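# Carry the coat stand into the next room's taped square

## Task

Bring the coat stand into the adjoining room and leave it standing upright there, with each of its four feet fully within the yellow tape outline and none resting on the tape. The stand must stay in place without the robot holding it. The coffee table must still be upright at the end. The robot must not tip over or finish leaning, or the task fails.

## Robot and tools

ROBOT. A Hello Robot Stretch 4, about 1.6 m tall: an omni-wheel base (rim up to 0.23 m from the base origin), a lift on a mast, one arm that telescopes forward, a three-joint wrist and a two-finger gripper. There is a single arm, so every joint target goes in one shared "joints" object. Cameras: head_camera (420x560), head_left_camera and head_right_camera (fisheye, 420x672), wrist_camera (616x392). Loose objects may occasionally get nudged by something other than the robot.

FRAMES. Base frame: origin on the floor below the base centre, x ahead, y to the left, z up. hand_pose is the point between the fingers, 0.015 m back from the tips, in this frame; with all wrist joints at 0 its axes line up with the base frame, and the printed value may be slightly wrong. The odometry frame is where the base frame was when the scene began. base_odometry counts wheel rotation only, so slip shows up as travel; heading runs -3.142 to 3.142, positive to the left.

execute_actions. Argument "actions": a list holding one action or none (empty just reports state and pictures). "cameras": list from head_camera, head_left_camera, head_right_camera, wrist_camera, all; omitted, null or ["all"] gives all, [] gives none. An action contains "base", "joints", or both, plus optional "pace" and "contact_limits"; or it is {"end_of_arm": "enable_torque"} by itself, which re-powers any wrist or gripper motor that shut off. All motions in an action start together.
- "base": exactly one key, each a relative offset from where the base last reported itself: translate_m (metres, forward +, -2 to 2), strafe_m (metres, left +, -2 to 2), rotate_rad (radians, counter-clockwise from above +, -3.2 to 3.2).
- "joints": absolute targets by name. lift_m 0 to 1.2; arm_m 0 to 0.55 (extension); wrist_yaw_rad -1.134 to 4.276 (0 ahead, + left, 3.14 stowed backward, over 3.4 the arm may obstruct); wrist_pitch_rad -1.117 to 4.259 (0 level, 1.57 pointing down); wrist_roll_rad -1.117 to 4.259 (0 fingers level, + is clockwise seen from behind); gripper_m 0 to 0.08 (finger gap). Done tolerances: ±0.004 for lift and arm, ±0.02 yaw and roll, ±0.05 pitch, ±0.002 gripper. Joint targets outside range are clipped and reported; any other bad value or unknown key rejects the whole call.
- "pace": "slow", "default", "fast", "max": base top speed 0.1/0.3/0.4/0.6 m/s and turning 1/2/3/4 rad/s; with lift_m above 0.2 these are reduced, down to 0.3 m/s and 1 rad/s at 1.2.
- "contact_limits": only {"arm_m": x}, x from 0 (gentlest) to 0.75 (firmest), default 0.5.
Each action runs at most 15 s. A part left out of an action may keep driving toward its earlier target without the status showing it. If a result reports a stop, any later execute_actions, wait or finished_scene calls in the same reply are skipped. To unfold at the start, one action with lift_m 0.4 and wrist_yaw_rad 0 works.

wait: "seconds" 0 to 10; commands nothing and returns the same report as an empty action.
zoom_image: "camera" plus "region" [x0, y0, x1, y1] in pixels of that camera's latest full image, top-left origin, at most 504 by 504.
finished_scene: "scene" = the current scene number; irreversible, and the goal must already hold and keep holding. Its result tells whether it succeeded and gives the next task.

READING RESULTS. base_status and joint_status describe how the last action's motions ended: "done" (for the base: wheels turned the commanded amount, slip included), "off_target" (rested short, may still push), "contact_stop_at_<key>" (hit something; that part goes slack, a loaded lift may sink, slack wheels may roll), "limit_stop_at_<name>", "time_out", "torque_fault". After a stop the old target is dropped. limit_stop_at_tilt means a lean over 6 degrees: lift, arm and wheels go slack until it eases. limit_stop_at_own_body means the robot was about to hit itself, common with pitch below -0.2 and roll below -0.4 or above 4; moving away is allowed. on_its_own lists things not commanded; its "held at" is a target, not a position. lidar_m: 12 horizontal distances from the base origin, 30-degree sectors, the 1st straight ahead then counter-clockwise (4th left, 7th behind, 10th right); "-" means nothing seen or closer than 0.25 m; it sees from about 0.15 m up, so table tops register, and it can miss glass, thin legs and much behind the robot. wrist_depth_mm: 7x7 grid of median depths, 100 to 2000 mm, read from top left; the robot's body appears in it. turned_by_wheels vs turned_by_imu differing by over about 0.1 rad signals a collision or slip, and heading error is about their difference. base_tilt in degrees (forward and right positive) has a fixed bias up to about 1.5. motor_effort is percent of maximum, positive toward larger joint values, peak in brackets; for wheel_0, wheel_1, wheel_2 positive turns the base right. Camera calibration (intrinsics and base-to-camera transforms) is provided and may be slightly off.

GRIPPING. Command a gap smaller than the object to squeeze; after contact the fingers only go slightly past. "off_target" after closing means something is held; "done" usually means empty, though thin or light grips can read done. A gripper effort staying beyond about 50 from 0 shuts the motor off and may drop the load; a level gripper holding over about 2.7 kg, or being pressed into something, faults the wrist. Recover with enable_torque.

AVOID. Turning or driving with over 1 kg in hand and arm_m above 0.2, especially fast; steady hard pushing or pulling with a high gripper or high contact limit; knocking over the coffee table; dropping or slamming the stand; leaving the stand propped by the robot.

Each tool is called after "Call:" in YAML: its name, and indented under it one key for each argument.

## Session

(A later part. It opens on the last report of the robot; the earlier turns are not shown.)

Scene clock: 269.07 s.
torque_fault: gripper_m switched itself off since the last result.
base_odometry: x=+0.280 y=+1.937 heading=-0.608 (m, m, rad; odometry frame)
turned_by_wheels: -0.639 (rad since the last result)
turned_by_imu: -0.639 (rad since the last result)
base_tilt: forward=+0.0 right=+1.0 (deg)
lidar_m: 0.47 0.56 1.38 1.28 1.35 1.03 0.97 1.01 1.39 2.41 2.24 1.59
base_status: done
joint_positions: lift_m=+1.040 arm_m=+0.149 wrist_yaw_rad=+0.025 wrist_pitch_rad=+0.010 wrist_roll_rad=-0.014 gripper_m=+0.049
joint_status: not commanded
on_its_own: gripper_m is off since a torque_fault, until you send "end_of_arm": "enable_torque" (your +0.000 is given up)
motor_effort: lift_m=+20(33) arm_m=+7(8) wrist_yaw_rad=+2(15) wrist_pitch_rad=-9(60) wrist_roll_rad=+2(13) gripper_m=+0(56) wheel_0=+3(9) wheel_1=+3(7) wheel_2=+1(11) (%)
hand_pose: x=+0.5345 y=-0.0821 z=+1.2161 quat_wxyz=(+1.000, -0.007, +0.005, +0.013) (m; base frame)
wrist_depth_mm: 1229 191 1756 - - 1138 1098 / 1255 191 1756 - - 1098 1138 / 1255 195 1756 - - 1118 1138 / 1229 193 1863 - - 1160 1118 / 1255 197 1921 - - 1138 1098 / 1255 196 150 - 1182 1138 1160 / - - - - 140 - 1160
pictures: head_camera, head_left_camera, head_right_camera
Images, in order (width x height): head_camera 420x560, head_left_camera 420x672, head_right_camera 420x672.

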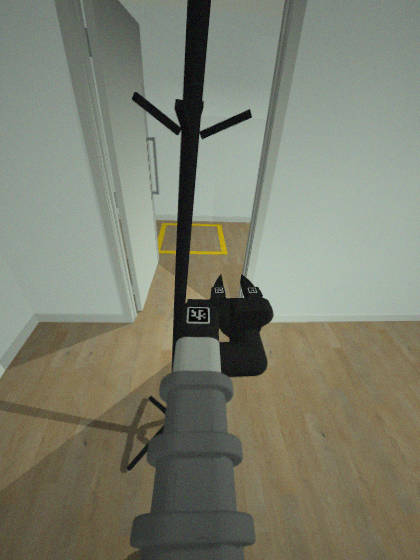

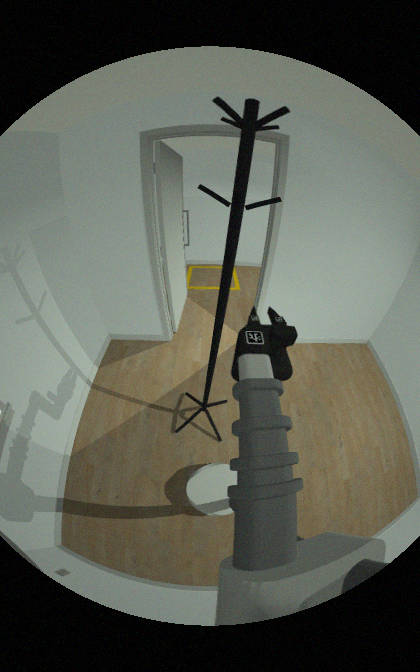

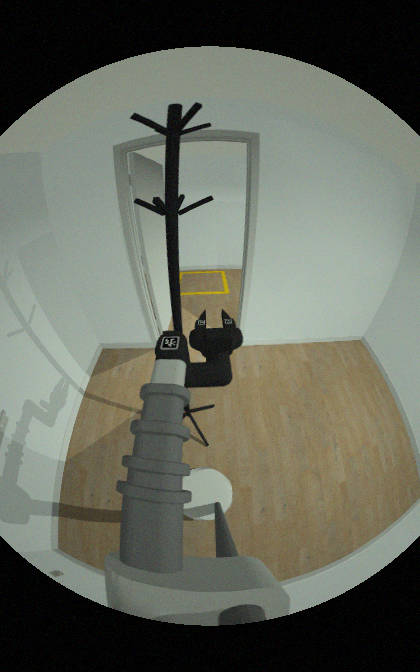

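Call:
execute_actions:
  actions:
    - {"end_of_arm": "enable_torque"}
  cameras: ["wrist_camera", "head_left_camera", "head_camera"]

Scene clock: 285.93 s.
base_odometry: x=+0.280 y=+1.937 heading=-0.608 (m, m, rad; odometry frame)
turned_by_wheels: +0.000 (rad since the last result)
turned_by_imu: +0.000 (rad since the last result)
base_tilt: forward=+0.1 right=+0.8 (deg)
lidar_m: 0.44 0.50 1.41 1.29 1.34 1.01 0.97 1.02 1.38 2.41 2.24 1.60
base_status: not commanded
joint_positions: lift_m=+1.040 arm_m=+0.149 wrist_yaw_rad=+0.025 wrist_pitch_rad=+0.010 wrist_roll_rad=-0.014 gripper_m=+0.049
joint_status: not commanded
end_of_arm: enable_torque: each motor that was off is on again
on_its_own: gripper_m is held at +0.049, not at your +0.000, since a torque_fault
motor_effort: lift_m=+20(20) arm_m=+7(7) wrist_yaw_rad=+1(1) wrist_pitch_rad=-8(9) wrist_roll_rad=+2(2) gripper_m=+1(0) wheel_0=+3(3) wheel_1=+3(3) wheel_2=+1(2) (%)
hand_pose: x=+0.5345 y=-0.0821 z=+1.2161 quat_wxyz=(+1.000, -0.007, +0.005, +0.013) (m; base frame)
wrist_depth_mm: 1205 1229 1708 - - 1118 1138 / 1229 1255 1756 - - 1138 1118 / 1229 1205 1808 - - 1118 1118 / 1229 1205 1921 - - 1118 1118 / 1229 1205 1921 - - 1160 1138 / 1281 1182 150 - 1160 1160 1138 / - - - - 140 - 1138
pictures: head_camera, head_left_camera, wrist_camera
camera_calibration (this result's frames):
wrist_camera: T_world_to_cam=[[0.0677162, -0.995547, 0.0655758, -0.190786], [-0.00630369, -0.0661523, -0.99779, 1.26518], [0.997685, 0.0671532, -0.0107552, -0.362511], [0, 0, 0, 1]] pos_world=[0.382566, -0.0818983, 1.27099]
Images, in order (width x height): head_camera 420x560, head_left_camera 420x672, wrist_camera 616x392.

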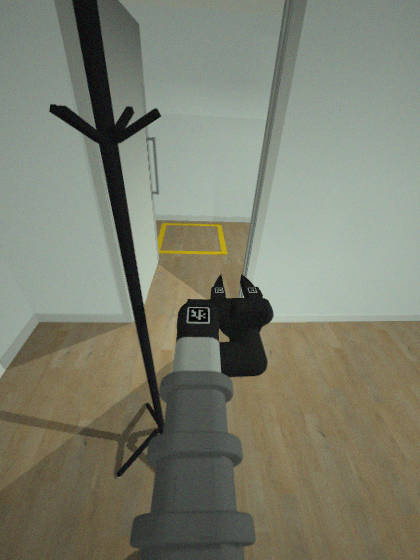

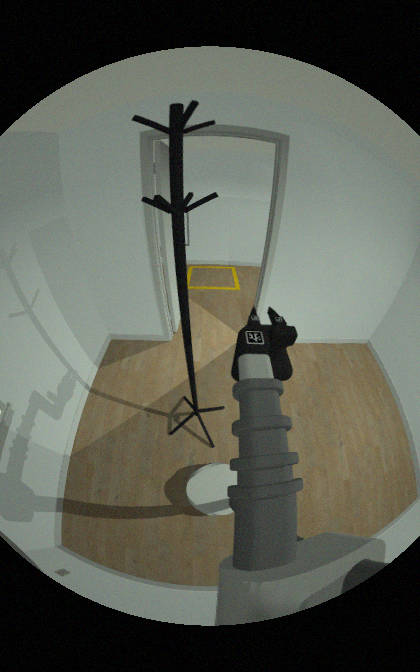

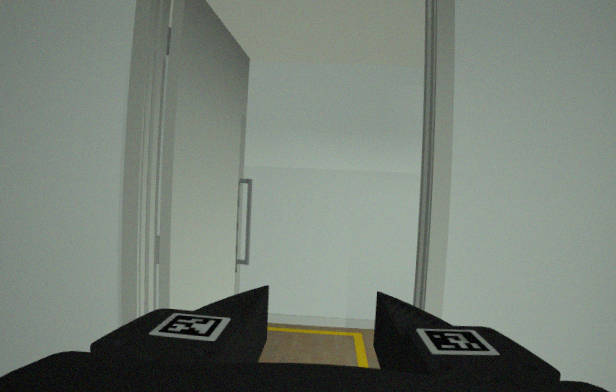

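Call:
execute_actions:
  actions: []
  cameras: ["head_left_camera", "head_camera"]

Scene clock: 289.70 s.
base_odometry: x=+0.280 y=+1.937 heading=-0.608 (m, m, rad; odometry frame)
turned_by_wheels: +0.000 (rad since the last result)
turned_by_imu: +0.000 (rad since the last result)
base_tilt: forward=-0.1 right=+0.8 (deg)
lidar_m: 0.43 0.51 1.39 1.28 1.36 1.04 0.97 1.02 1.39 2.43 2.25 1.59
base_status: not commanded
joint_positions: lift_m=+1.040 arm_m=+0.149 wrist_yaw_rad=+0.025 wrist_pitch_rad=+0.010 wrist_roll_rad=-0.014 gripper_m=+0.049
joint_status: not commanded
on_its_own: gripper_m is held at +0.049, not at your +0.000, since a torque_fault
motor_effort: lift_m=+20(20) arm_m=+7(7) wrist_yaw_rad=+2(1) wrist_pitch_rad=-8(9) wrist_roll_rad=+2(2) gripper_m=+0(0) wheel_0=+3(3) wheel_1=+3(3) wheel_2=+2(2) (%)
hand_pose: x=+0.5345 y=-0.0821 z=+1.2161 quat_wxyz=(+1.000, -0.007, +0.005, +0.013) (m; base frame)
wrist_depth_mm: 1229 1205 1756 - - 1138 1138 / 1205 1182 1808 - - 1138 1138 / 1229 1205 1756 - - 1118 1138 / 1229 1205 1921 - - 1118 1118 / 1229 1255 1921 - - 1138 1138 / 1255 1255 149 - 1138 1138 1138 / - - - - 140 - 1118
pictures: head_camera, head_left_camera
Images, in order (width x height): head_camera 420x560, head_left_camera 420x672.

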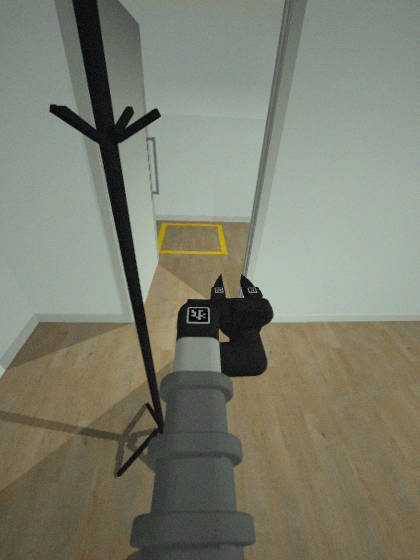

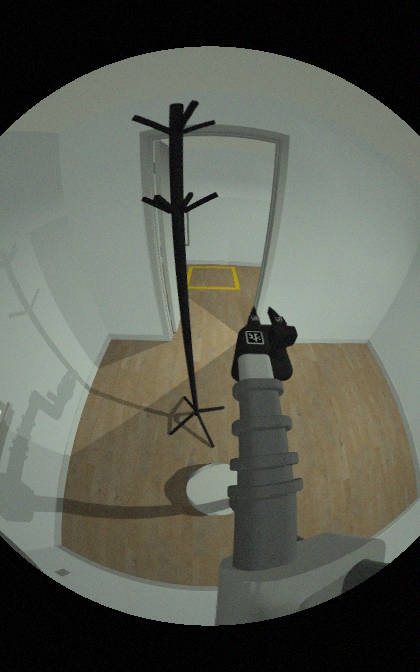

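Call:
zoom_image:
  camera: "head_left_camera"
  region: [140, 370, 260, 490]

Call:
zoom_image:
  camera: "head_camera"
  region: [60, 360, 220, 520]

Region (140, 370, 260, 490) of head_left_camera's 420x672 image, scaled by 4.200, with more detail than that image has.

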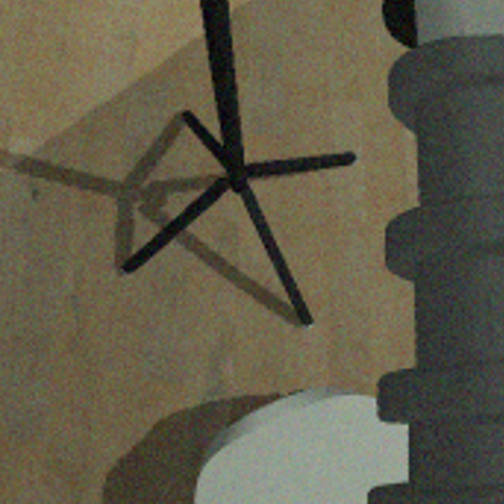

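Region (60, 360, 220, 520) of head_camera's 420x560 image, scaled by 3.150, with more detail than that image has.

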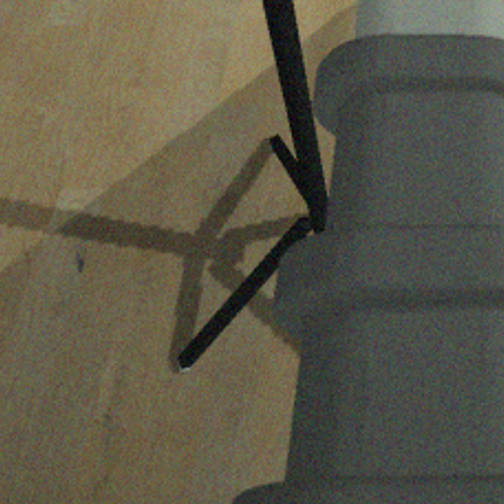

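Call:
zoom_image:
  camera: "head_camera"
  region: [100, 190, 300, 340]

Call:
zoom_image:
  camera: "head_left_camera"
  region: [130, 230, 310, 370]

Region (100, 190, 300, 340) of head_camera's 420x560 image, scaled by 2.520, with more detail than that image has; it fills the top 378 rows of this view, and the rest is white.

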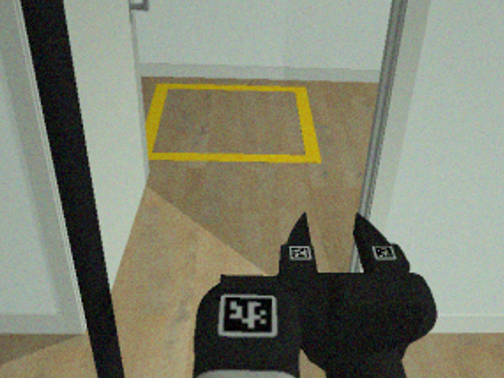

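Region (130, 230, 310, 370) of head_left_camera's 420x672 image, scaled by 2.800, with more detail than that image has.

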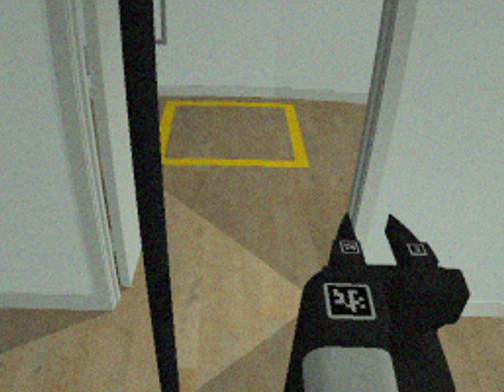

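Call:
execute_actions:
  actions:
    - {"base": {"rotate_rad": -0.055}, "joints": {"arm_m": 0.0, "gripper_m": 0.08, "lift_m": 0.9, "wrist_yaw_rad": 0.0}}
  cameras: ["head_left_camera"]

Call:
execute_actions:
  actions:
    - {"base": {"strafe_m": 0.27}}
  cameras: ["head_camera", "wrist_camera", "head_left_camera"]

Scene clock: 405.77 s.
base_odometry: x=+0.280 y=+1.937 heading=-0.663 (m, m, rad; odometry frame)
turned_by_wheels: -0.054 (rad since the last result)
turned_by_imu: -0.055 (rad since the last result)
base_tilt: forward=-0.1 right=+0.9 (deg)
lidar_m: 0.44 0.45 1.43 1.28 1.32 1.06 0.96 1.00 1.31 2.43 2.36 1.63
base_status: done
joint_positions: lift_m=+0.900 arm_m=+0.002 wrist_yaw_rad=+0.000 wrist_pitch_rad=+0.010 wrist_roll_rad=-0.014 gripper_m=+0.080
joint_status: all done
motor_effort: lift_m=+16(17) arm_m=-9(9) wrist_yaw_rad=+2(4) wrist_pitch_rad=-7(9) wrist_roll_rad=+2(3) gripper_m=+1(2) wheel_0=+3(5) wheel_1=+1(8) wheel_2=+2(7) (%)
hand_pose: x=+0.3851 y=-0.0874 z=+1.0764 quat_wxyz=(+1.000, -0.007, +0.005, +0.000) (m; base frame)
wrist_depth_mm: 347 1281 - - 1336 1366 1336 / 340 1308 - - 1366 1308 1366 / 343 1366 - - 1366 1336 1336 / 345 1336 - - 1336 1336 1366 / 347 1366 - - 1336 1366 1366 / 347 1308 164 - 1397 1336 1366 / - - 144 - 1336 - -
pictures: head_left_camera
Images, in order (width x height): head_left_camera 420x672.

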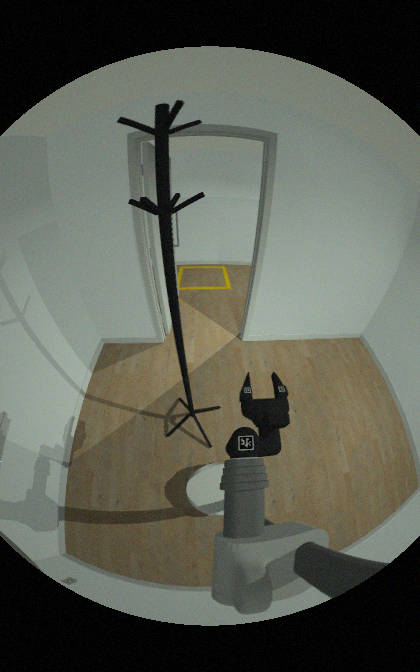

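Scene clock: 408.00 s.
base_odometry: x=+0.446 y=+2.149 heading=-0.663 (m, m, rad; odometry frame)
turned_by_wheels: +0.000 (rad since the last result)
turned_by_imu: +0.000 (rad since the last result)
base_tilt: forward=+0.0 right=+0.8 (deg)
lidar_m: 0.46 1.53 1.13 1.02 1.04 1.07 0.98 1.01 1.34 2.70 2.34 0.45
base_status: done
joint_positions: lift_m=+0.900 arm_m=+0.002 wrist_yaw_rad=+0.000 wrist_pitch_rad=+0.010 wrist_roll_rad=-0.014 gripper_m=+0.080
joint_status: not commanded
motor_effort: lift_m=+17(18) arm_m=-9(9) wrist_yaw_rad=+1(2) wrist_pitch_rad=-9(9) wrist_roll_rad=+2(2) gripper_m=+2(1) wheel_0=+2(9) wheel_1=-1(10) wheel_2=+0(0) (%)
hand_pose: x=+0.3851 y=-0.0874 z=+1.0763 quat_wxyz=(+1.000, -0.007, +0.005, +0.000) (m; base frame)
wrist_depth_mm: 1281 1308 1464 - - 1366 1336 / 1281 1281 1430 - - 1336 1336 / 1281 1308 1430 - - 1308 1308 / 1255 1336 1430 - - 1308 1308 / 1308 1336 1499 - - 1336 1366 / 1308 1281 164 - - 1336 1336 / - - 145 - - - -
pictures: head_camera, head_left_camera, wrist_camera
camera_calibration (this result's frames):
wrist_camera: T_world_to_cam=[[0.0427105, -0.996927, 0.0656623, -0.167429], [-0.00797678, -0.0660604, -0.997784, 1.12502], [0.999056, 0.0420921, -0.0107737, -0.217351], [0, 0, 0, 1]] pos_world=[0.233271, -0.0834465, 1.13118]
Images, in order (width x height): head_camera 420x560, head_left_camera 420x672, wrist_camera 616x392.

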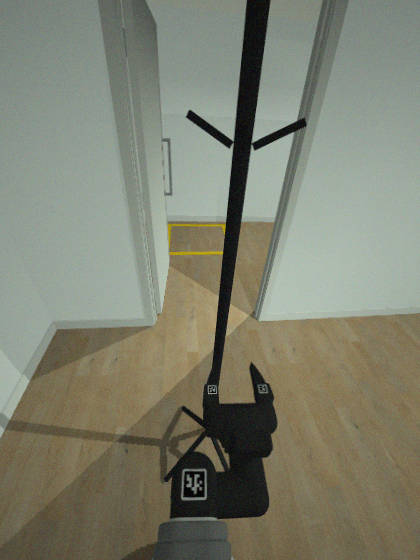

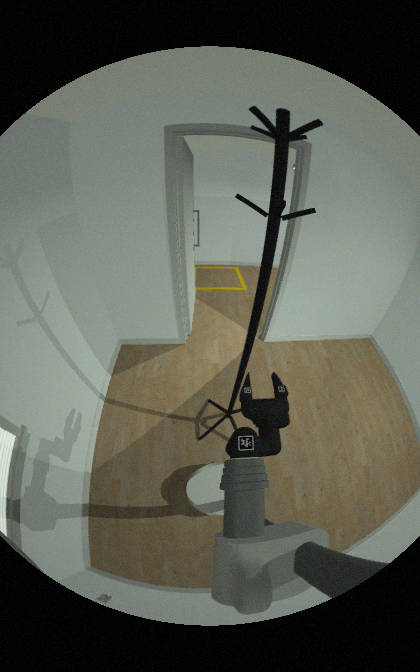

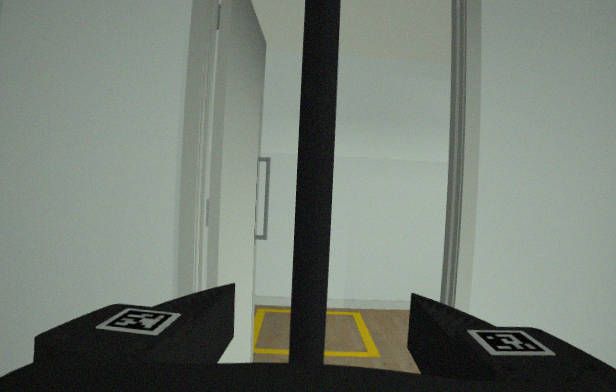

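Call:
zoom_image:
  camera: "head_camera"
  region: [120, 200, 300, 340]

Region (120, 200, 300, 340) of head_camera's 420x560 image, scaled by 2.800, with more detail than that image has.

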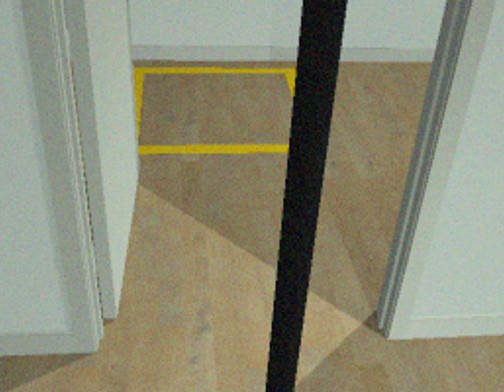

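Call:
execute_actions:
  actions:
    - {"base": {"strafe_m": 0.012}, "joints": {"arm_m": 0.06}, "pace": "slow"}
  cameras: ["wrist_camera"]

Scene clock: 450.80 s.
base_odometry: x=+0.453 y=+2.159 heading=-0.663 (m, m, rad; odometry frame)
turned_by_wheels: +0.000 (rad since the last result)
turned_by_imu: +0.000 (rad since the last result)
base_tilt: forward=+0.1 right=+1.0 (deg)
lidar_m: 0.46 1.53 1.12 1.01 1.04 1.08 0.99 1.02 1.35 2.70 2.33 0.47
base_status: done
joint_positions: lift_m=+0.900 arm_m=+0.058 wrist_yaw_rad=+0.000 wrist_pitch_rad=+0.010 wrist_roll_rad=-0.014 gripper_m=+0.080
joint_status: all done
motor_effort: lift_m=+18(17) arm_m=+9(8) wrist_yaw_rad=+2(1) wrist_pitch_rad=-8(9) wrist_roll_rad=+2(3) gripper_m=+2(2) wheel_0=-1(5) wheel_1=+3(7) wheel_2=+0(1) (%)
hand_pose: x=+0.4420 y=-0.0874 z=+1.0763 quat_wxyz=(+1.000, -0.007, +0.005, +0.000) (m; base frame)
wrist_depth_mm: 1229 1229 1336 - - 1255 1229 / 1229 1229 1397 - - 1281 1255 / 1205 1229 1366 267 - 1255 1281 / 1255 1229 1430 264 - 1281 1255 / 1229 1255 1397 267 - 1255 1308 / 1229 1255 164 - - 1308 1308 / - - 144 - - - -
pictures: wrist_camera
camera_calibration (this result's frames):
wrist_camera: T_world_to_cam=[[0.0427086, -0.996928, 0.0656619, -0.169858], [-0.00797685, -0.06606, -0.997784, 1.12548], [0.999056, 0.0420902, -0.0107737, -0.27419], [0, 0, 0, 1]] pos_world=[0.290163, -0.0834466, 1.13118]
Images, in order (width x height): wrist_camera 616x392.

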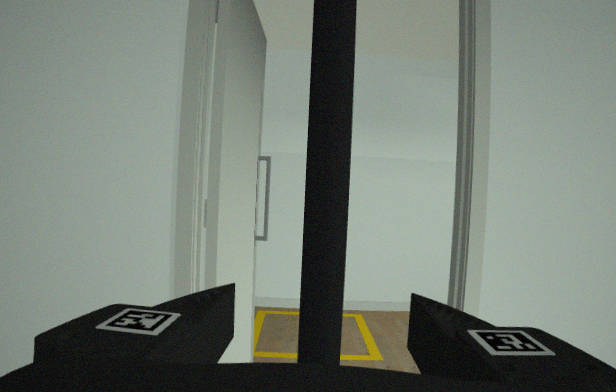

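Call:
execute_actions:
  actions:
    - {"base": {"translate_m": 0.08}, "joints": {"arm_m": 0.12}, "pace": "slow"}
  cameras: ["wrist_camera", "head_camera"]

Scene clock: 458.00 s.
base_odometry: x=+0.516 y=+2.110 heading=-0.662 (m, m, rad; odometry frame)
turned_by_wheels: +0.000 (rad since the last result)
turned_by_imu: +0.000 (rad since the last result)
base_tilt: forward=-0.3 right=+0.8 (deg)
lidar_m: 0.38 1.43 1.12 1.01 1.03 1.17 1.07 1.11 1.42 2.70 2.22 0.41
base_status: done
joint_positions: lift_m=+0.900 arm_m=+0.118 wrist_yaw_rad=+0.000 wrist_pitch_rad=+0.010 wrist_roll_rad=-0.014 gripper_m=+0.080
joint_status: all done
motor_effort: lift_m=+17(17) arm_m=+9(9) wrist_yaw_rad=+2(2) wrist_pitch_rad=-8(8) wrist_roll_rad=+2(3) gripper_m=+2(1) wheel_0=+3(5) wheel_1=+2(6) wheel_2=-3(7) (%)
hand_pose: x=+0.5020 y=-0.0874 z=+1.0763 quat_wxyz=(+1.000, -0.007, +0.005, +0.000) (m; base frame)
wrist_depth_mm: 1060 1078 1281 116 - 1138 1118 / 1078 1098 1308 116 - 1160 1118 / 1098 1118 1537 116 - 1118 1118 / 1098 1078 1430 116 - 1118 1118 / 1078 1098 1464 117 - 1138 1138 / 1098 1098 164 118 - 1118 1118 / - - 144 117 - - -
pictures: head_camera, wrist_camera
camera_calibration (this result's frames):
wrist_camera: T_world_to_cam=[[0.0427036, -0.996928, 0.0656619, -0.17242], [-0.00797719, -0.06606, -0.997784, 1.12595], [0.999056, 0.0420852, -0.0107737, -0.334146], [0, 0, 0, 1]] pos_world=[0.350175, -0.0834469, 1.13118]
Images, in order (width x height): head_camera 420x560, wrist_camera 616x392.

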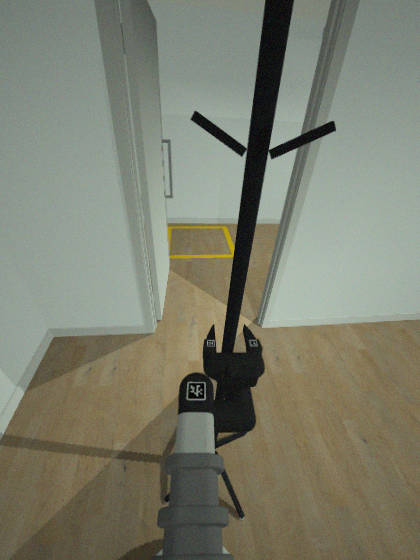

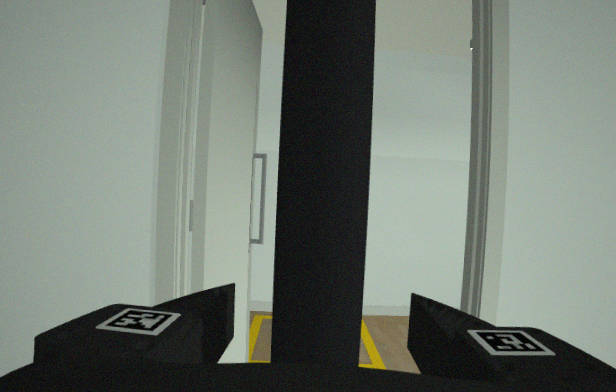

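Call:
execute_actions:
  actions:
    - {"joints": {"gripper_m": 0.025}}
  cameras: ["wrist_camera"]

Scene clock: 468.87 s.
base_odometry: x=+0.516 y=+2.110 heading=-0.662 (m, m, rad; odometry frame)
turned_by_wheels: +0.000 (rad since the last result)
turned_by_imu: +0.000 (rad since the last result)
base_tilt: forward=+0.0 right=+0.8 (deg)
lidar_m: 0.39 1.44 1.13 1.01 1.04 1.14 1.08 1.10 1.45 2.69 2.19 0.41
base_status: not commanded
joint_positions: lift_m=+0.900 arm_m=+0.118 wrist_yaw_rad=+0.002 wrist_pitch_rad=+0.010 wrist_roll_rad=-0.014 gripper_m=+0.030
joint_status: gripper_m off_target (ended at +0.030, target +0.025)
motor_effort: lift_m=+18(17) arm_m=+9(9) wrist_yaw_rad=-5(6) wrist_pitch_rad=-8(8) wrist_roll_rad=+1(1) gripper_m=-34(35) wheel_0=+3(3) wheel_1=+2(2) wheel_2=-2(3) (%)
hand_pose: x=+0.5022 y=-0.0869 z=+1.0763 quat_wxyz=(+1.000, -0.007, +0.005, +0.001) (m; base frame)
wrist_depth_mm: 1060 1078 1255 116 - 1138 1098 / 1098 1078 1255 116 - 1160 1138 / 1060 1098 1336 116 - 1160 1138 / 1078 1098 1576 116 - 1118 1138 / 1078 1098 1397 116 - 1098 1118 / 1098 1098 1118 116 144 1118 1118 / - - - 116 - - 1138
pictures: wrist_camera
camera_calibration (this result's frames):
wrist_camera: T_world_to_cam=[[0.0451708, -0.996855, 0.0651064, -0.172538], [-0.0077979, -0.0655228, -0.997821, 1.12599], [0.998949, 0.0445647, -0.0107331, -0.334159], [0, 0, 0, 1]] pos_world=[0.350382, -0.0833255, 1.13118]
Images, in order (width x height): wrist_camera 616x392.

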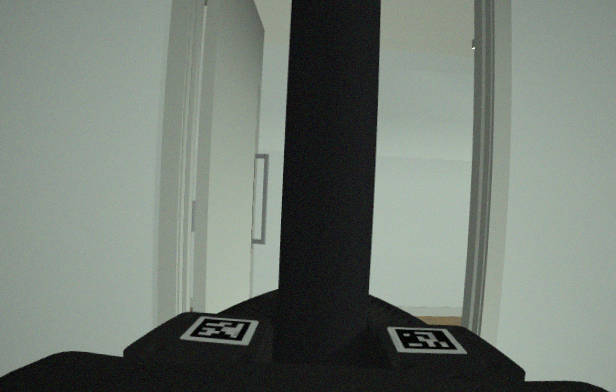

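Call:
execute_actions:
  actions:
    - {"joints": {"lift_m": 0.97}, "pace": "slow"}
  cameras: ["head_camera", "head_right_camera"]

Scene clock: 475.20 s.
base_odometry: x=+0.516 y=+2.110 heading=-0.662 (m, m, rad; odometry frame)
turned_by_wheels: +0.000 (rad since the last result)
turned_by_imu: +0.000 (rad since the last result)
base_tilt: forward=-0.1 right=+0.8 (deg)
lidar_m: 0.37 1.45 1.14 1.01 1.05 1.16 1.07 1.11 1.48 2.69 2.21 0.41
base_status: not commanded
joint_positions: lift_m=+0.969 arm_m=+0.119 wrist_yaw_rad=+0.001 wrist_pitch_rad=+0.026 wrist_roll_rad=-0.014 gripper_m=+0.030
joint_status: all done
on_its_own: wrist_pitch_rad is at rest, and its effort (-54) is outside its rest range (-23 to +23)
motor_effort: lift_m=+32(37) arm_m=+8(9) wrist_yaw_rad=-2(7) wrist_pitch_rad=-54(55) wrist_roll_rad=+3(1) gripper_m=-34(34) wheel_0=+3(3) wheel_1=+2(2) wheel_2=-2(2) (%)
hand_pose: x=+0.5022 y=-0.0872 z=+1.1416 quat_wxyz=(+1.000, -0.007, +0.013, +0.001) (m; base frame)
wrist_depth_mm: 1060 1078 1281 113 - 1160 1118 / 1078 1098 1308 114 - 1160 1118 / 1078 1078 1499 114 - 1160 1118 / 1078 1098 1366 115 - 1160 1118 / 1138 1138 1464 115 - 1118 1160 / 1098 1118 1138 116 145 1138 1138 / - - - 116 - - 1160
pictures: head_camera, head_right_camera
Images, in order (width x height): head_camera 420x560, head_right_camera 420x672.

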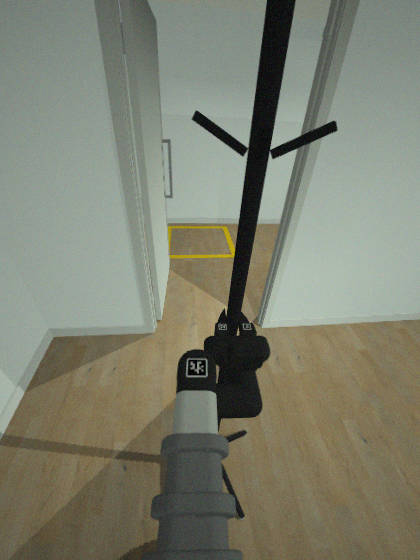

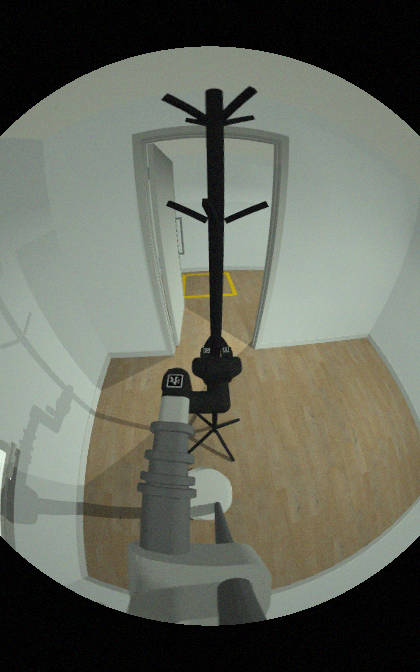

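Call:
execute_actions:
  actions:
    - {"joints": {"gripper_m": 0.0}}
  cameras: []

Call:
execute_actions:
  actions:
    - {"joints": {"lift_m": 1.0}, "pace": "slow"}
  cameras: ["head_camera", "head_right_camera"]

Scene clock: 499.57 s.
base_odometry: x=+0.516 y=+2.110 heading=-0.662 (m, m, rad; odometry frame)
turned_by_wheels: +0.000 (rad since the last result)
turned_by_imu: +0.000 (rad since the last result)
base_tilt: forward=+0.1 right=+0.9 (deg)
lidar_m: 0.38 1.44 1.13 1.01 1.04 1.16 1.08 1.11 1.45 2.69 2.19 0.41
base_status: not commanded
joint_positions: lift_m=+0.969 arm_m=+0.119 wrist_yaw_rad=+0.001 wrist_pitch_rad=+0.026 wrist_roll_rad=-0.014 gripper_m=+0.030
joint_status: gripper_m off_target (ended at +0.030, target +0.000)
on_its_own: gripper_m is held at +0.026, not at your +0.000, by its contact guard: the fingers met something; wrist_pitch_rad is at rest, and its effort (-57) is outside its rest range (-23 to +23)
motor_effort: lift_m=+32(32) arm_m=+8(8) wrist_yaw_rad=-2(1) wrist_pitch_rad=-57(55) wrist_roll_rad=+4(3) gripper_m=-35(33) wheel_0=+3(3) wheel_1=+2(2) wheel_2=-3(3) (%)
hand_pose: x=+0.5022 y=-0.0872 z=+1.1416 quat_wxyz=(+1.000, -0.007, +0.013, +0.001) (m; base frame)
wrist_depth_mm: 1078 1078 1281 114 - 1138 1098 / 1078 1098 1308 114 - 1138 1098 / 1098 1078 1618 114 - 1138 1138 / 1098 1098 1430 115 - 1138 1118 / 1118 1118 1430 116 - 1138 1118 / 1118 1138 1160 116 145 1118 1138 / - - - 116 - - 1138
pictures: none
No camera images: the call's "cameras" was empty. Leave "cameras" out to get every camera's image.

Scene clock: 500.63 s.
base_odometry: x=+0.516 y=+2.110 heading=-0.662 (m, m, rad; odometry frame)
turned_by_wheels: +0.000 (rad since the last result)
turned_by_imu: +0.000 (rad since the last result)
base_tilt: forward=+0.0 right=+0.7 (deg)
lidar_m: 0.38 1.45 1.14 1.01 1.06 1.14 1.07 1.10 1.46 2.70 2.23 0.40
base_status: not commanded
joint_positions: lift_m=+0.999 arm_m=+0.119 wrist_yaw_rad=+0.001 wrist_pitch_rad=+0.027 wrist_roll_rad=-0.014 gripper_m=+0.030
joint_status: all done
on_its_own: gripper_m is held at +0.026, not at your +0.000, by its contact guard: the fingers met something; wrist_pitch_rad is at rest, and its effort (-56) is outside its rest range (-23 to +23)
motor_effort: lift_m=+32(32) arm_m=+8(8) wrist_yaw_rad=-2(1) wrist_pitch_rad=-56(57) wrist_roll_rad=+3(3) gripper_m=-32(33) wheel_0=+3(2) wheel_1=+2(2) wheel_2=-2(2) (%)
hand_pose: x=+0.5022 y=-0.0872 z=+1.1715 quat_wxyz=(+1.000, -0.007, +0.013, +0.001) (m; base frame)
wrist_depth_mm: 1042 1060 1255 113 - 1138 1118 / 1060 1078 1336 114 - 1118 1138 / 1098 1098 1576 114 - 1160 1118 / 1098 1118 1397 114 - 1138 1098 / 1098 1118 1430 115 - 1118 1118 / 1138 1098 1160 116 145 1138 1138 / - - - 116 - - 1138
pictures: head_camera, head_right_camera
Images, in order (width x height): head_camera 420x560, head_right_camera 420x672.

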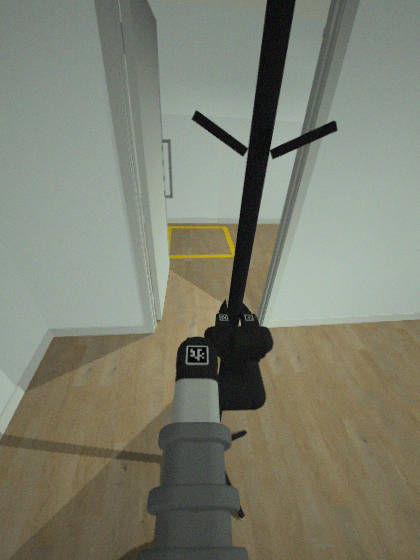

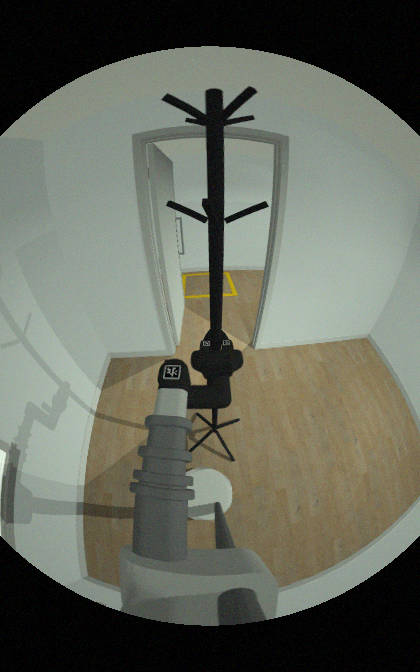

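Call:
execute_actions:
  actions:
    - {"joints": {"gripper_m": 0.045, "lift_m": 0.97}}
  cameras: ["wrist_camera"]

Call:
execute_actions:
  actions:
    - {"joints": {"gripper_m": 0.0}}
  cameras: ["wrist_camera"]

Scene clock: 509.73 s.
base_odometry: x=+0.516 y=+2.110 heading=-0.663 (m, m, rad; odometry frame)
turned_by_wheels: +0.000 (rad since the last result)
turned_by_imu: +0.000 (rad since the last result)
base_tilt: forward=+0.1 right=+0.8 (deg)
lidar_m: 0.37 1.45 1.13 1.01 1.04 1.16 1.07 1.11 1.46 2.70 2.22 0.39
base_status: not commanded
joint_positions: lift_m=+0.970 arm_m=+0.119 wrist_yaw_rad=+0.000 wrist_pitch_rad=+0.010 wrist_roll_rad=-0.014 gripper_m=+0.045
joint_status: all done
motor_effort: lift_m=+16(29) arm_m=+8(8) wrist_yaw_rad=+1(6) wrist_pitch_rad=-8(57) wrist_roll_rad=+3(3) gripper_m=+1(33) wheel_0=+2(3) wheel_1=+2(2) wheel_2=-2(2) (%)
hand_pose: x=+0.5022 y=-0.0874 z=+1.1463 quat_wxyz=(+1.000, -0.007, +0.005, +0.000) (m; base frame)
wrist_depth_mm: 1098 1098 1255 116 - 1160 1138 / 1078 1078 1336 116 - 1160 1098 / 1078 1078 1576 116 - 1138 1118 / 1060 1098 1397 116 - 1138 1138 / 1098 1138 1464 117 - 1118 1118 / 1098 1098 153 117 149 1118 1138 / - - - 117 128 - 1138
pictures: wrist_camera
camera_calibration (this result's frames):
wrist_camera: T_world_to_cam=[[0.0429983, -0.996897, 0.0659282, -0.177418], [-0.00841822, -0.0663484, -0.997761, 1.19598], [0.99904, 0.042347, -0.011245, -0.332977], [0, 0, 0, 1]] pos_world=[0.350354, -0.0834156, 1.20125]
Images, in order (width x height): wrist_camera 616x392.

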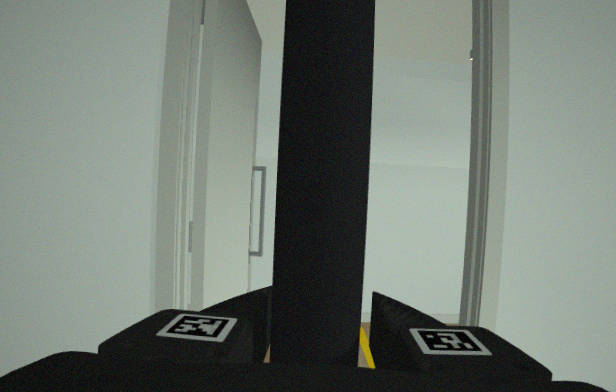

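Scene clock: 510.63 s.
base_odometry: x=+0.516 y=+2.110 heading=-0.662 (m, m, rad; odometry frame)
turned_by_wheels: +0.000 (rad since the last result)
turned_by_imu: +0.000 (rad since the last result)
base_tilt: forward=+0.1 right=+0.6 (deg)
lidar_m: 0.38 1.44 1.14 0.99 1.03 1.16 1.08 1.10 1.45 2.68 2.23 0.38
base_status: not commanded
joint_positions: lift_m=+0.970 arm_m=+0.119 wrist_yaw_rad=+0.003 wrist_pitch_rad=+0.010 wrist_roll_rad=-0.013 gripper_m=+0.030
joint_status: gripper_m off_target (ended at +0.030, target +0.000)
on_its_own: gripper_m is held at +0.025, not at your +0.000, by its contact guard: the fingers met something
motor_effort: lift_m=+16(17) arm_m=+8(8) wrist_yaw_rad=-6(7) wrist_pitch_rad=-7(10) wrist_roll_rad=-1(2) gripper_m=-41(57) wheel_0=+2(2) wheel_1=+2(2) wheel_2=-2(2) (%)
hand_pose: x=+0.5024 y=-0.0868 z=+1.1464 quat_wxyz=(+1.000, -0.007, +0.005, +0.001) (m; base frame)
wrist_depth_mm: 1078 1078 1255 116 - 1118 1098 / 1098 1078 1308 116 - 1138 1118 / 1078 1118 1366 116 - 1138 1118 / 1098 1118 1618 116 - 1138 1138 / 1118 1118 1366 116 - 1118 1118 / 1098 1160 1138 116 145 1118 1118 / - - - 116 - - 1118
pictures: wrist_camera
camera_calibration (this result's frames):
wrist_camera: T_world_to_cam=[[0.0455271, -0.996867, 0.0646825, -0.176726], [-0.00782891, -0.0651037, -0.997848, 1.19602], [0.998932, 0.0449227, -0.0107684, -0.333493], [0, 0, 0, 1]] pos_world=[0.350546, -0.0833262, 1.20128]
Images, in order (width x height): wrist_camera 616x392.

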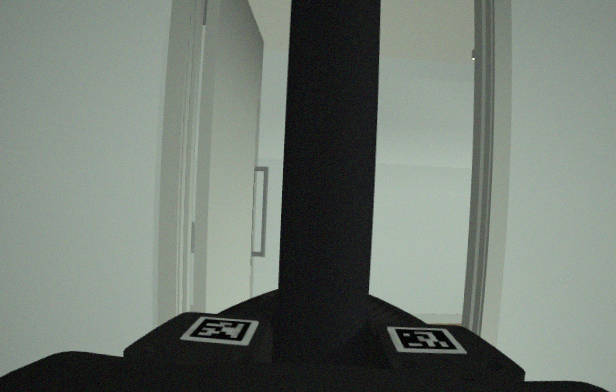

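Call:
execute_actions:
  actions:
    - {"joints": {"lift_m": 1.01}, "pace": "slow"}
  cameras: ["head_camera", "head_right_camera"]

Scene clock: 516.27 s.
base_odometry: x=+0.516 y=+2.110 heading=-0.662 (m, m, rad; odometry frame)
turned_by_wheels: +0.000 (rad since the last result)
turned_by_imu: +0.000 (rad since the last result)
base_tilt: forward=+0.3 right=+0.9 (deg)
lidar_m: 0.37 1.44 1.14 1.01 1.05 1.13 1.07 1.10 1.44 2.68 2.22 0.40
base_status: not commanded
joint_positions: lift_m=+1.009 arm_m=+0.119 wrist_yaw_rad=+0.000 wrist_pitch_rad=+0.030 wrist_roll_rad=-0.014 gripper_m=+0.030
joint_status: all done
on_its_own: gripper_m is held at +0.025, not at your +0.000, by its contact guard: the fingers met something; wrist_pitch_rad is at rest, and its effort (-65) is outside its rest range (-23 to +23)
motor_effort: lift_m=+34(30) arm_m=+8(8) wrist_yaw_rad=+1(7) wrist_pitch_rad=-65(66) wrist_roll_rad=+3(0) gripper_m=-41(41) wheel_0=+2(2) wheel_1=+2(2) wheel_2=-1(2) (%)
hand_pose: x=+0.5021 y=-0.0873 z=+1.1806 quat_wxyz=(+1.000, -0.007, +0.015, +0.000) (m; base frame)
wrist_depth_mm: 1042 1078 1255 112 - 1138 1078 / 1060 1078 1336 112 - 1138 1078 / 1078 1098 1618 113 - 1160 1138 / 1078 1098 1430 114 - 1138 1138 / 1118 1118 1464 115 - 1118 1138 / 1118 1138 1182 116 145 1138 1118 / - - - 116 - - 1160
pictures: head_camera, head_right_camera
Images, in order (width x height): head_camera 420x560, head_right_camera 420x672.

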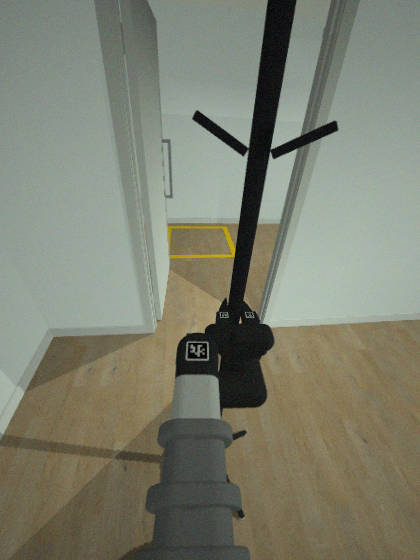

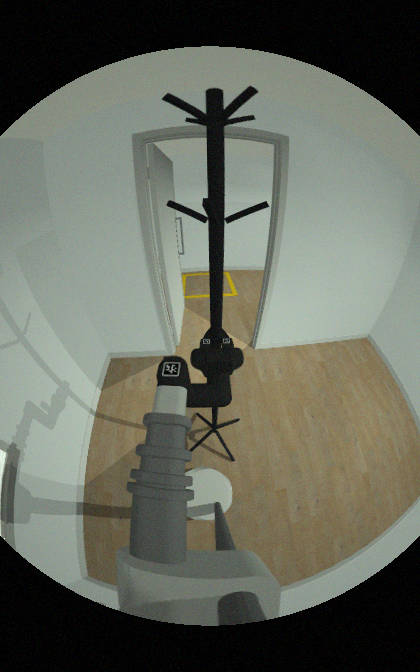

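Call:
execute_actions:
  actions:
    - {"joints": {"lift_m": 1.04}, "pace": "slow"}
  cameras: ["head_camera", "head_right_camera"]

Scene clock: 522.20 s.
base_odometry: x=+0.516 y=+2.110 heading=-0.662 (m, m, rad; odometry frame)
turned_by_wheels: +0.000 (rad since the last result)
turned_by_imu: +0.000 (rad since the last result)
base_tilt: forward=+0.1 right=+1.0 (deg)
lidar_m: 0.38 1.42 1.11 1.02 1.06 1.17 1.07 1.11 1.46 2.71 2.23 0.38
base_status: not commanded
joint_positions: lift_m=+1.039 arm_m=+0.119 wrist_yaw_rad=+0.000 wrist_pitch_rad=+0.031 wrist_roll_rad=-0.014 gripper_m=+0.030
joint_status: all done
on_its_own: gripper_m is held at +0.025, not at your +0.000, by its contact guard: the fingers met something; wrist_pitch_rad is at rest, and its effort (-70) is outside its rest range (-23 to +23)
motor_effort: lift_m=+34(40) arm_m=+8(8) wrist_yaw_rad=+0(0) wrist_pitch_rad=-70(71) wrist_roll_rad=+3(3) gripper_m=-41(41) wheel_0=+2(2) wheel_1=+2(2) wheel_2=-2(2) (%)
hand_pose: x=+0.5021 y=-0.0873 z=+1.2104 quat_wxyz=(+1.000, -0.007, +0.016, +0.000) (m; base frame)
wrist_depth_mm: 1060 1098 1281 112 - 1138 1098 / 1060 1060 1464 112 - 1118 1118 / 1098 1098 1618 113 - 1138 1118 / 1078 1098 1430 113 - 1118 1118 / 1078 1118 1397 114 - 1138 1138 / 1138 1118 1160 116 145 1098 1138 / - - - 116 - - 1160
pictures: head_camera, head_right_camera
Images, in order (width x height): head_camera 420x560, head_right_camera 420x672.

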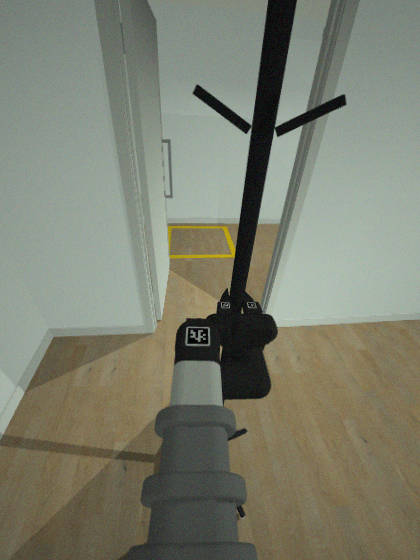

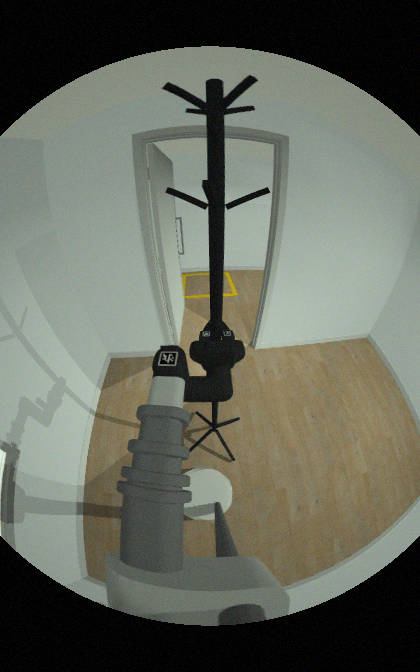

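Call:
execute_actions:
  actions:
    - {"joints": {"lift_m": 1.07}, "pace": "slow"}
  cameras: ["head_camera", "head_right_camera"]

Call:
wait:
  seconds: 5

Scene clock: 529.43 s.
base_odometry: x=+0.516 y=+2.110 heading=-0.662 (m, m, rad; odometry frame)
turned_by_wheels: +0.000 (rad since the last result)
turned_by_imu: +0.000 (rad since the last result)
base_tilt: forward=+0.1 right=+0.8 (deg)
lidar_m: 0.39 0.36 1.11 1.03 1.04 1.16 1.07 1.09 1.46 2.69 2.19 0.35
base_status: not commanded
joint_positions: lift_m=+1.069 arm_m=+0.119 wrist_yaw_rad=+0.000 wrist_pitch_rad=+0.031 wrist_roll_rad=-0.014 gripper_m=+0.030
joint_status: all done
on_its_own: gripper_m is held at +0.025, not at your +0.000, by its contact guard: the fingers met something; wrist_pitch_rad is at rest, and its effort (-69) is outside its rest range (-23 to +23)
motor_effort: lift_m=+35(37) arm_m=+8(8) wrist_yaw_rad=+1(1) wrist_pitch_rad=-69(70) wrist_roll_rad=+3(3) gripper_m=-41(41) wheel_0=+2(2) wheel_1=+2(2) wheel_2=-2(2) (%)
hand_pose: x=+0.5021 y=-0.0873 z=+1.2404 quat_wxyz=(+1.000, -0.007, +0.016, +0.000) (m; base frame)
wrist_depth_mm: 1042 1098 1281 112 - 1118 1098 / 1098 1078 1499 112 - 1138 1098 / 1098 1078 1576 113 - 1160 1118 / 1098 1118 1430 114 - 1118 1138 / 1098 1118 1430 114 - 1118 1138 / 1138 1118 1160 115 144 1138 1138 / - - - 116 - - 1138
pictures: head_camera, head_right_camera
Images, in order (width x height): head_camera 420x560, head_right_camera 420x672.

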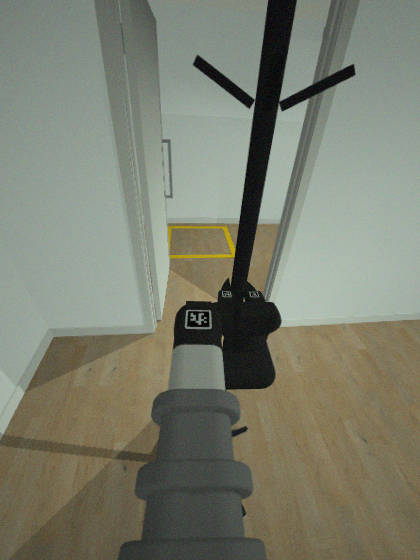

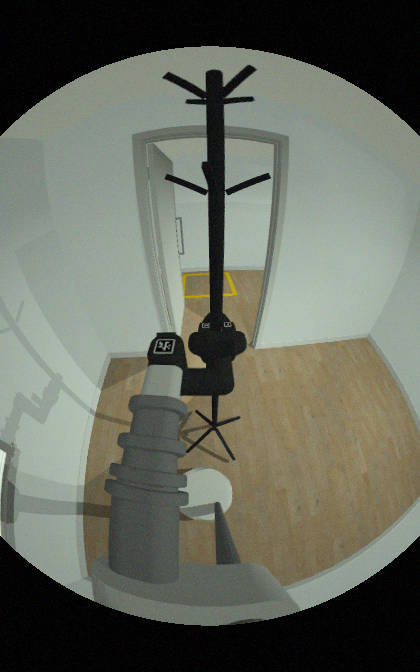

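Scene clock: 534.43 s.
base_odometry: x=+0.516 y=+2.110 heading=-0.662 (m, m, rad; odometry frame)
turned_by_wheels: +0.000 (rad since the last result)
turned_by_imu: +0.000 (rad since the last result)
base_tilt: forward=+0.0 right=+0.8 (deg)
lidar_m: 0.37 0.33 1.13 1.01 1.03 1.17 1.07 1.10 1.47 2.69 2.22 0.34
base_status: not commanded
joint_positions: lift_m=+1.069 arm_m=+0.119 wrist_yaw_rad=+0.000 wrist_pitch_rad=+0.031 wrist_roll_rad=-0.014 gripper_m=+0.030
joint_status: all done
on_its_own: gripper_m is held at +0.025, not at your +0.000, by its contact guard: the fingers met something; wrist_pitch_rad is at rest, and its effort (-69) is outside its rest range (-23 to +23)
motor_effort: lift_m=+35(37) arm_m=+8(8) wrist_yaw_rad=+0(1) wrist_pitch_rad=-69(70) wrist_roll_rad=+4(3) gripper_m=-41(41) wheel_0=+2(2) wheel_1=+2(2) wheel_2=-2(2) (%)
hand_pose: x=+0.5021 y=-0.0873 z=+1.2404 quat_wxyz=(+1.000, -0.007, +0.016, +0.000) (m; base frame)
wrist_depth_mm: 1060 1060 1281 112 - 1118 1098 / 1078 1078 1464 112 - 1138 1118 / 1098 1098 1576 113 - 1138 1118 / 1098 1098 1397 114 - 1118 1138 / 1098 1138 1464 114 - 1160 1138 / 1118 1098 1160 116 144 1160 1138 / - - - 116 - - 1160
wait: 5.00 s; at rest by 0.27 s
pictures: head_camera, head_left_camera, head_right_camera, wrist_camera
camera_calibration (this result's frames):
wrist_camera: T_world_to_cam=[[0.0444944, -0.99689, 0.0650459, -0.183245], [-0.0291518, -0.0663783, -0.997369, 1.29977], [0.998584, 0.0424811, -0.0320146, -0.305853], [0, 0, 0, 1]] pos_world=[0.351464, -0.0834059, 1.29848]
Images, in order (width x height): head_camera 420x560, head_left_camera 420x672, head_right_camera 420x672, wrist_camera 616x392.

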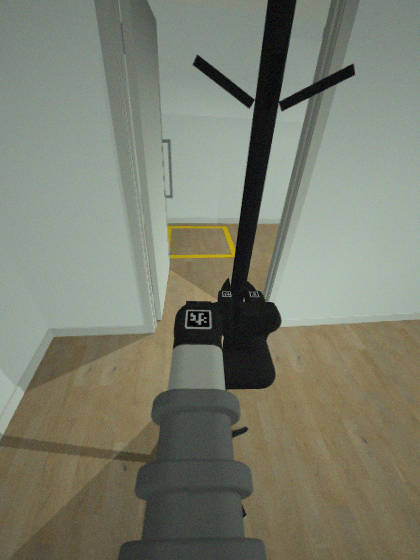

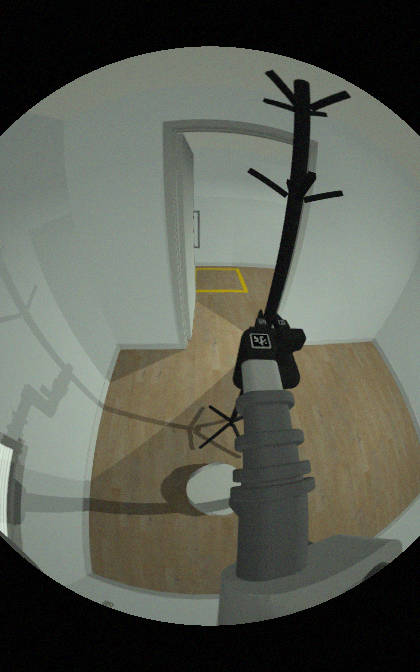

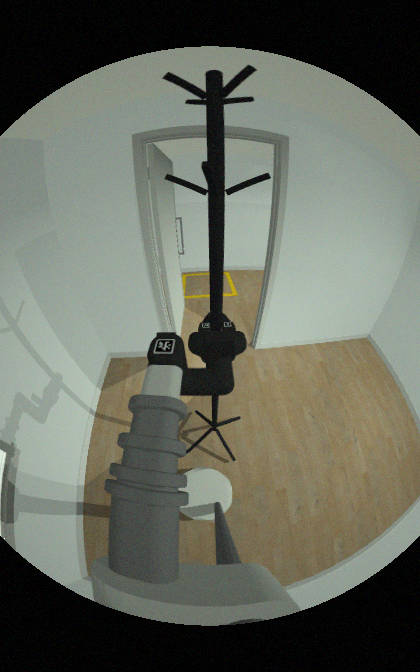

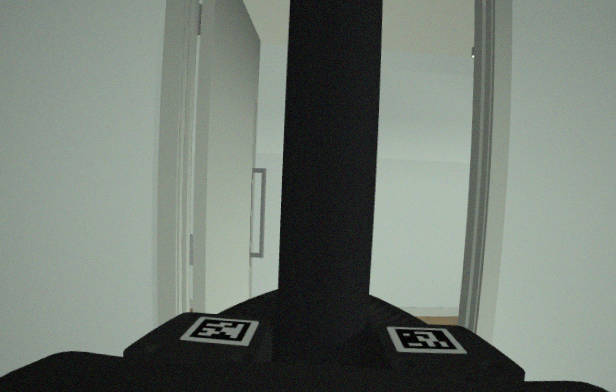

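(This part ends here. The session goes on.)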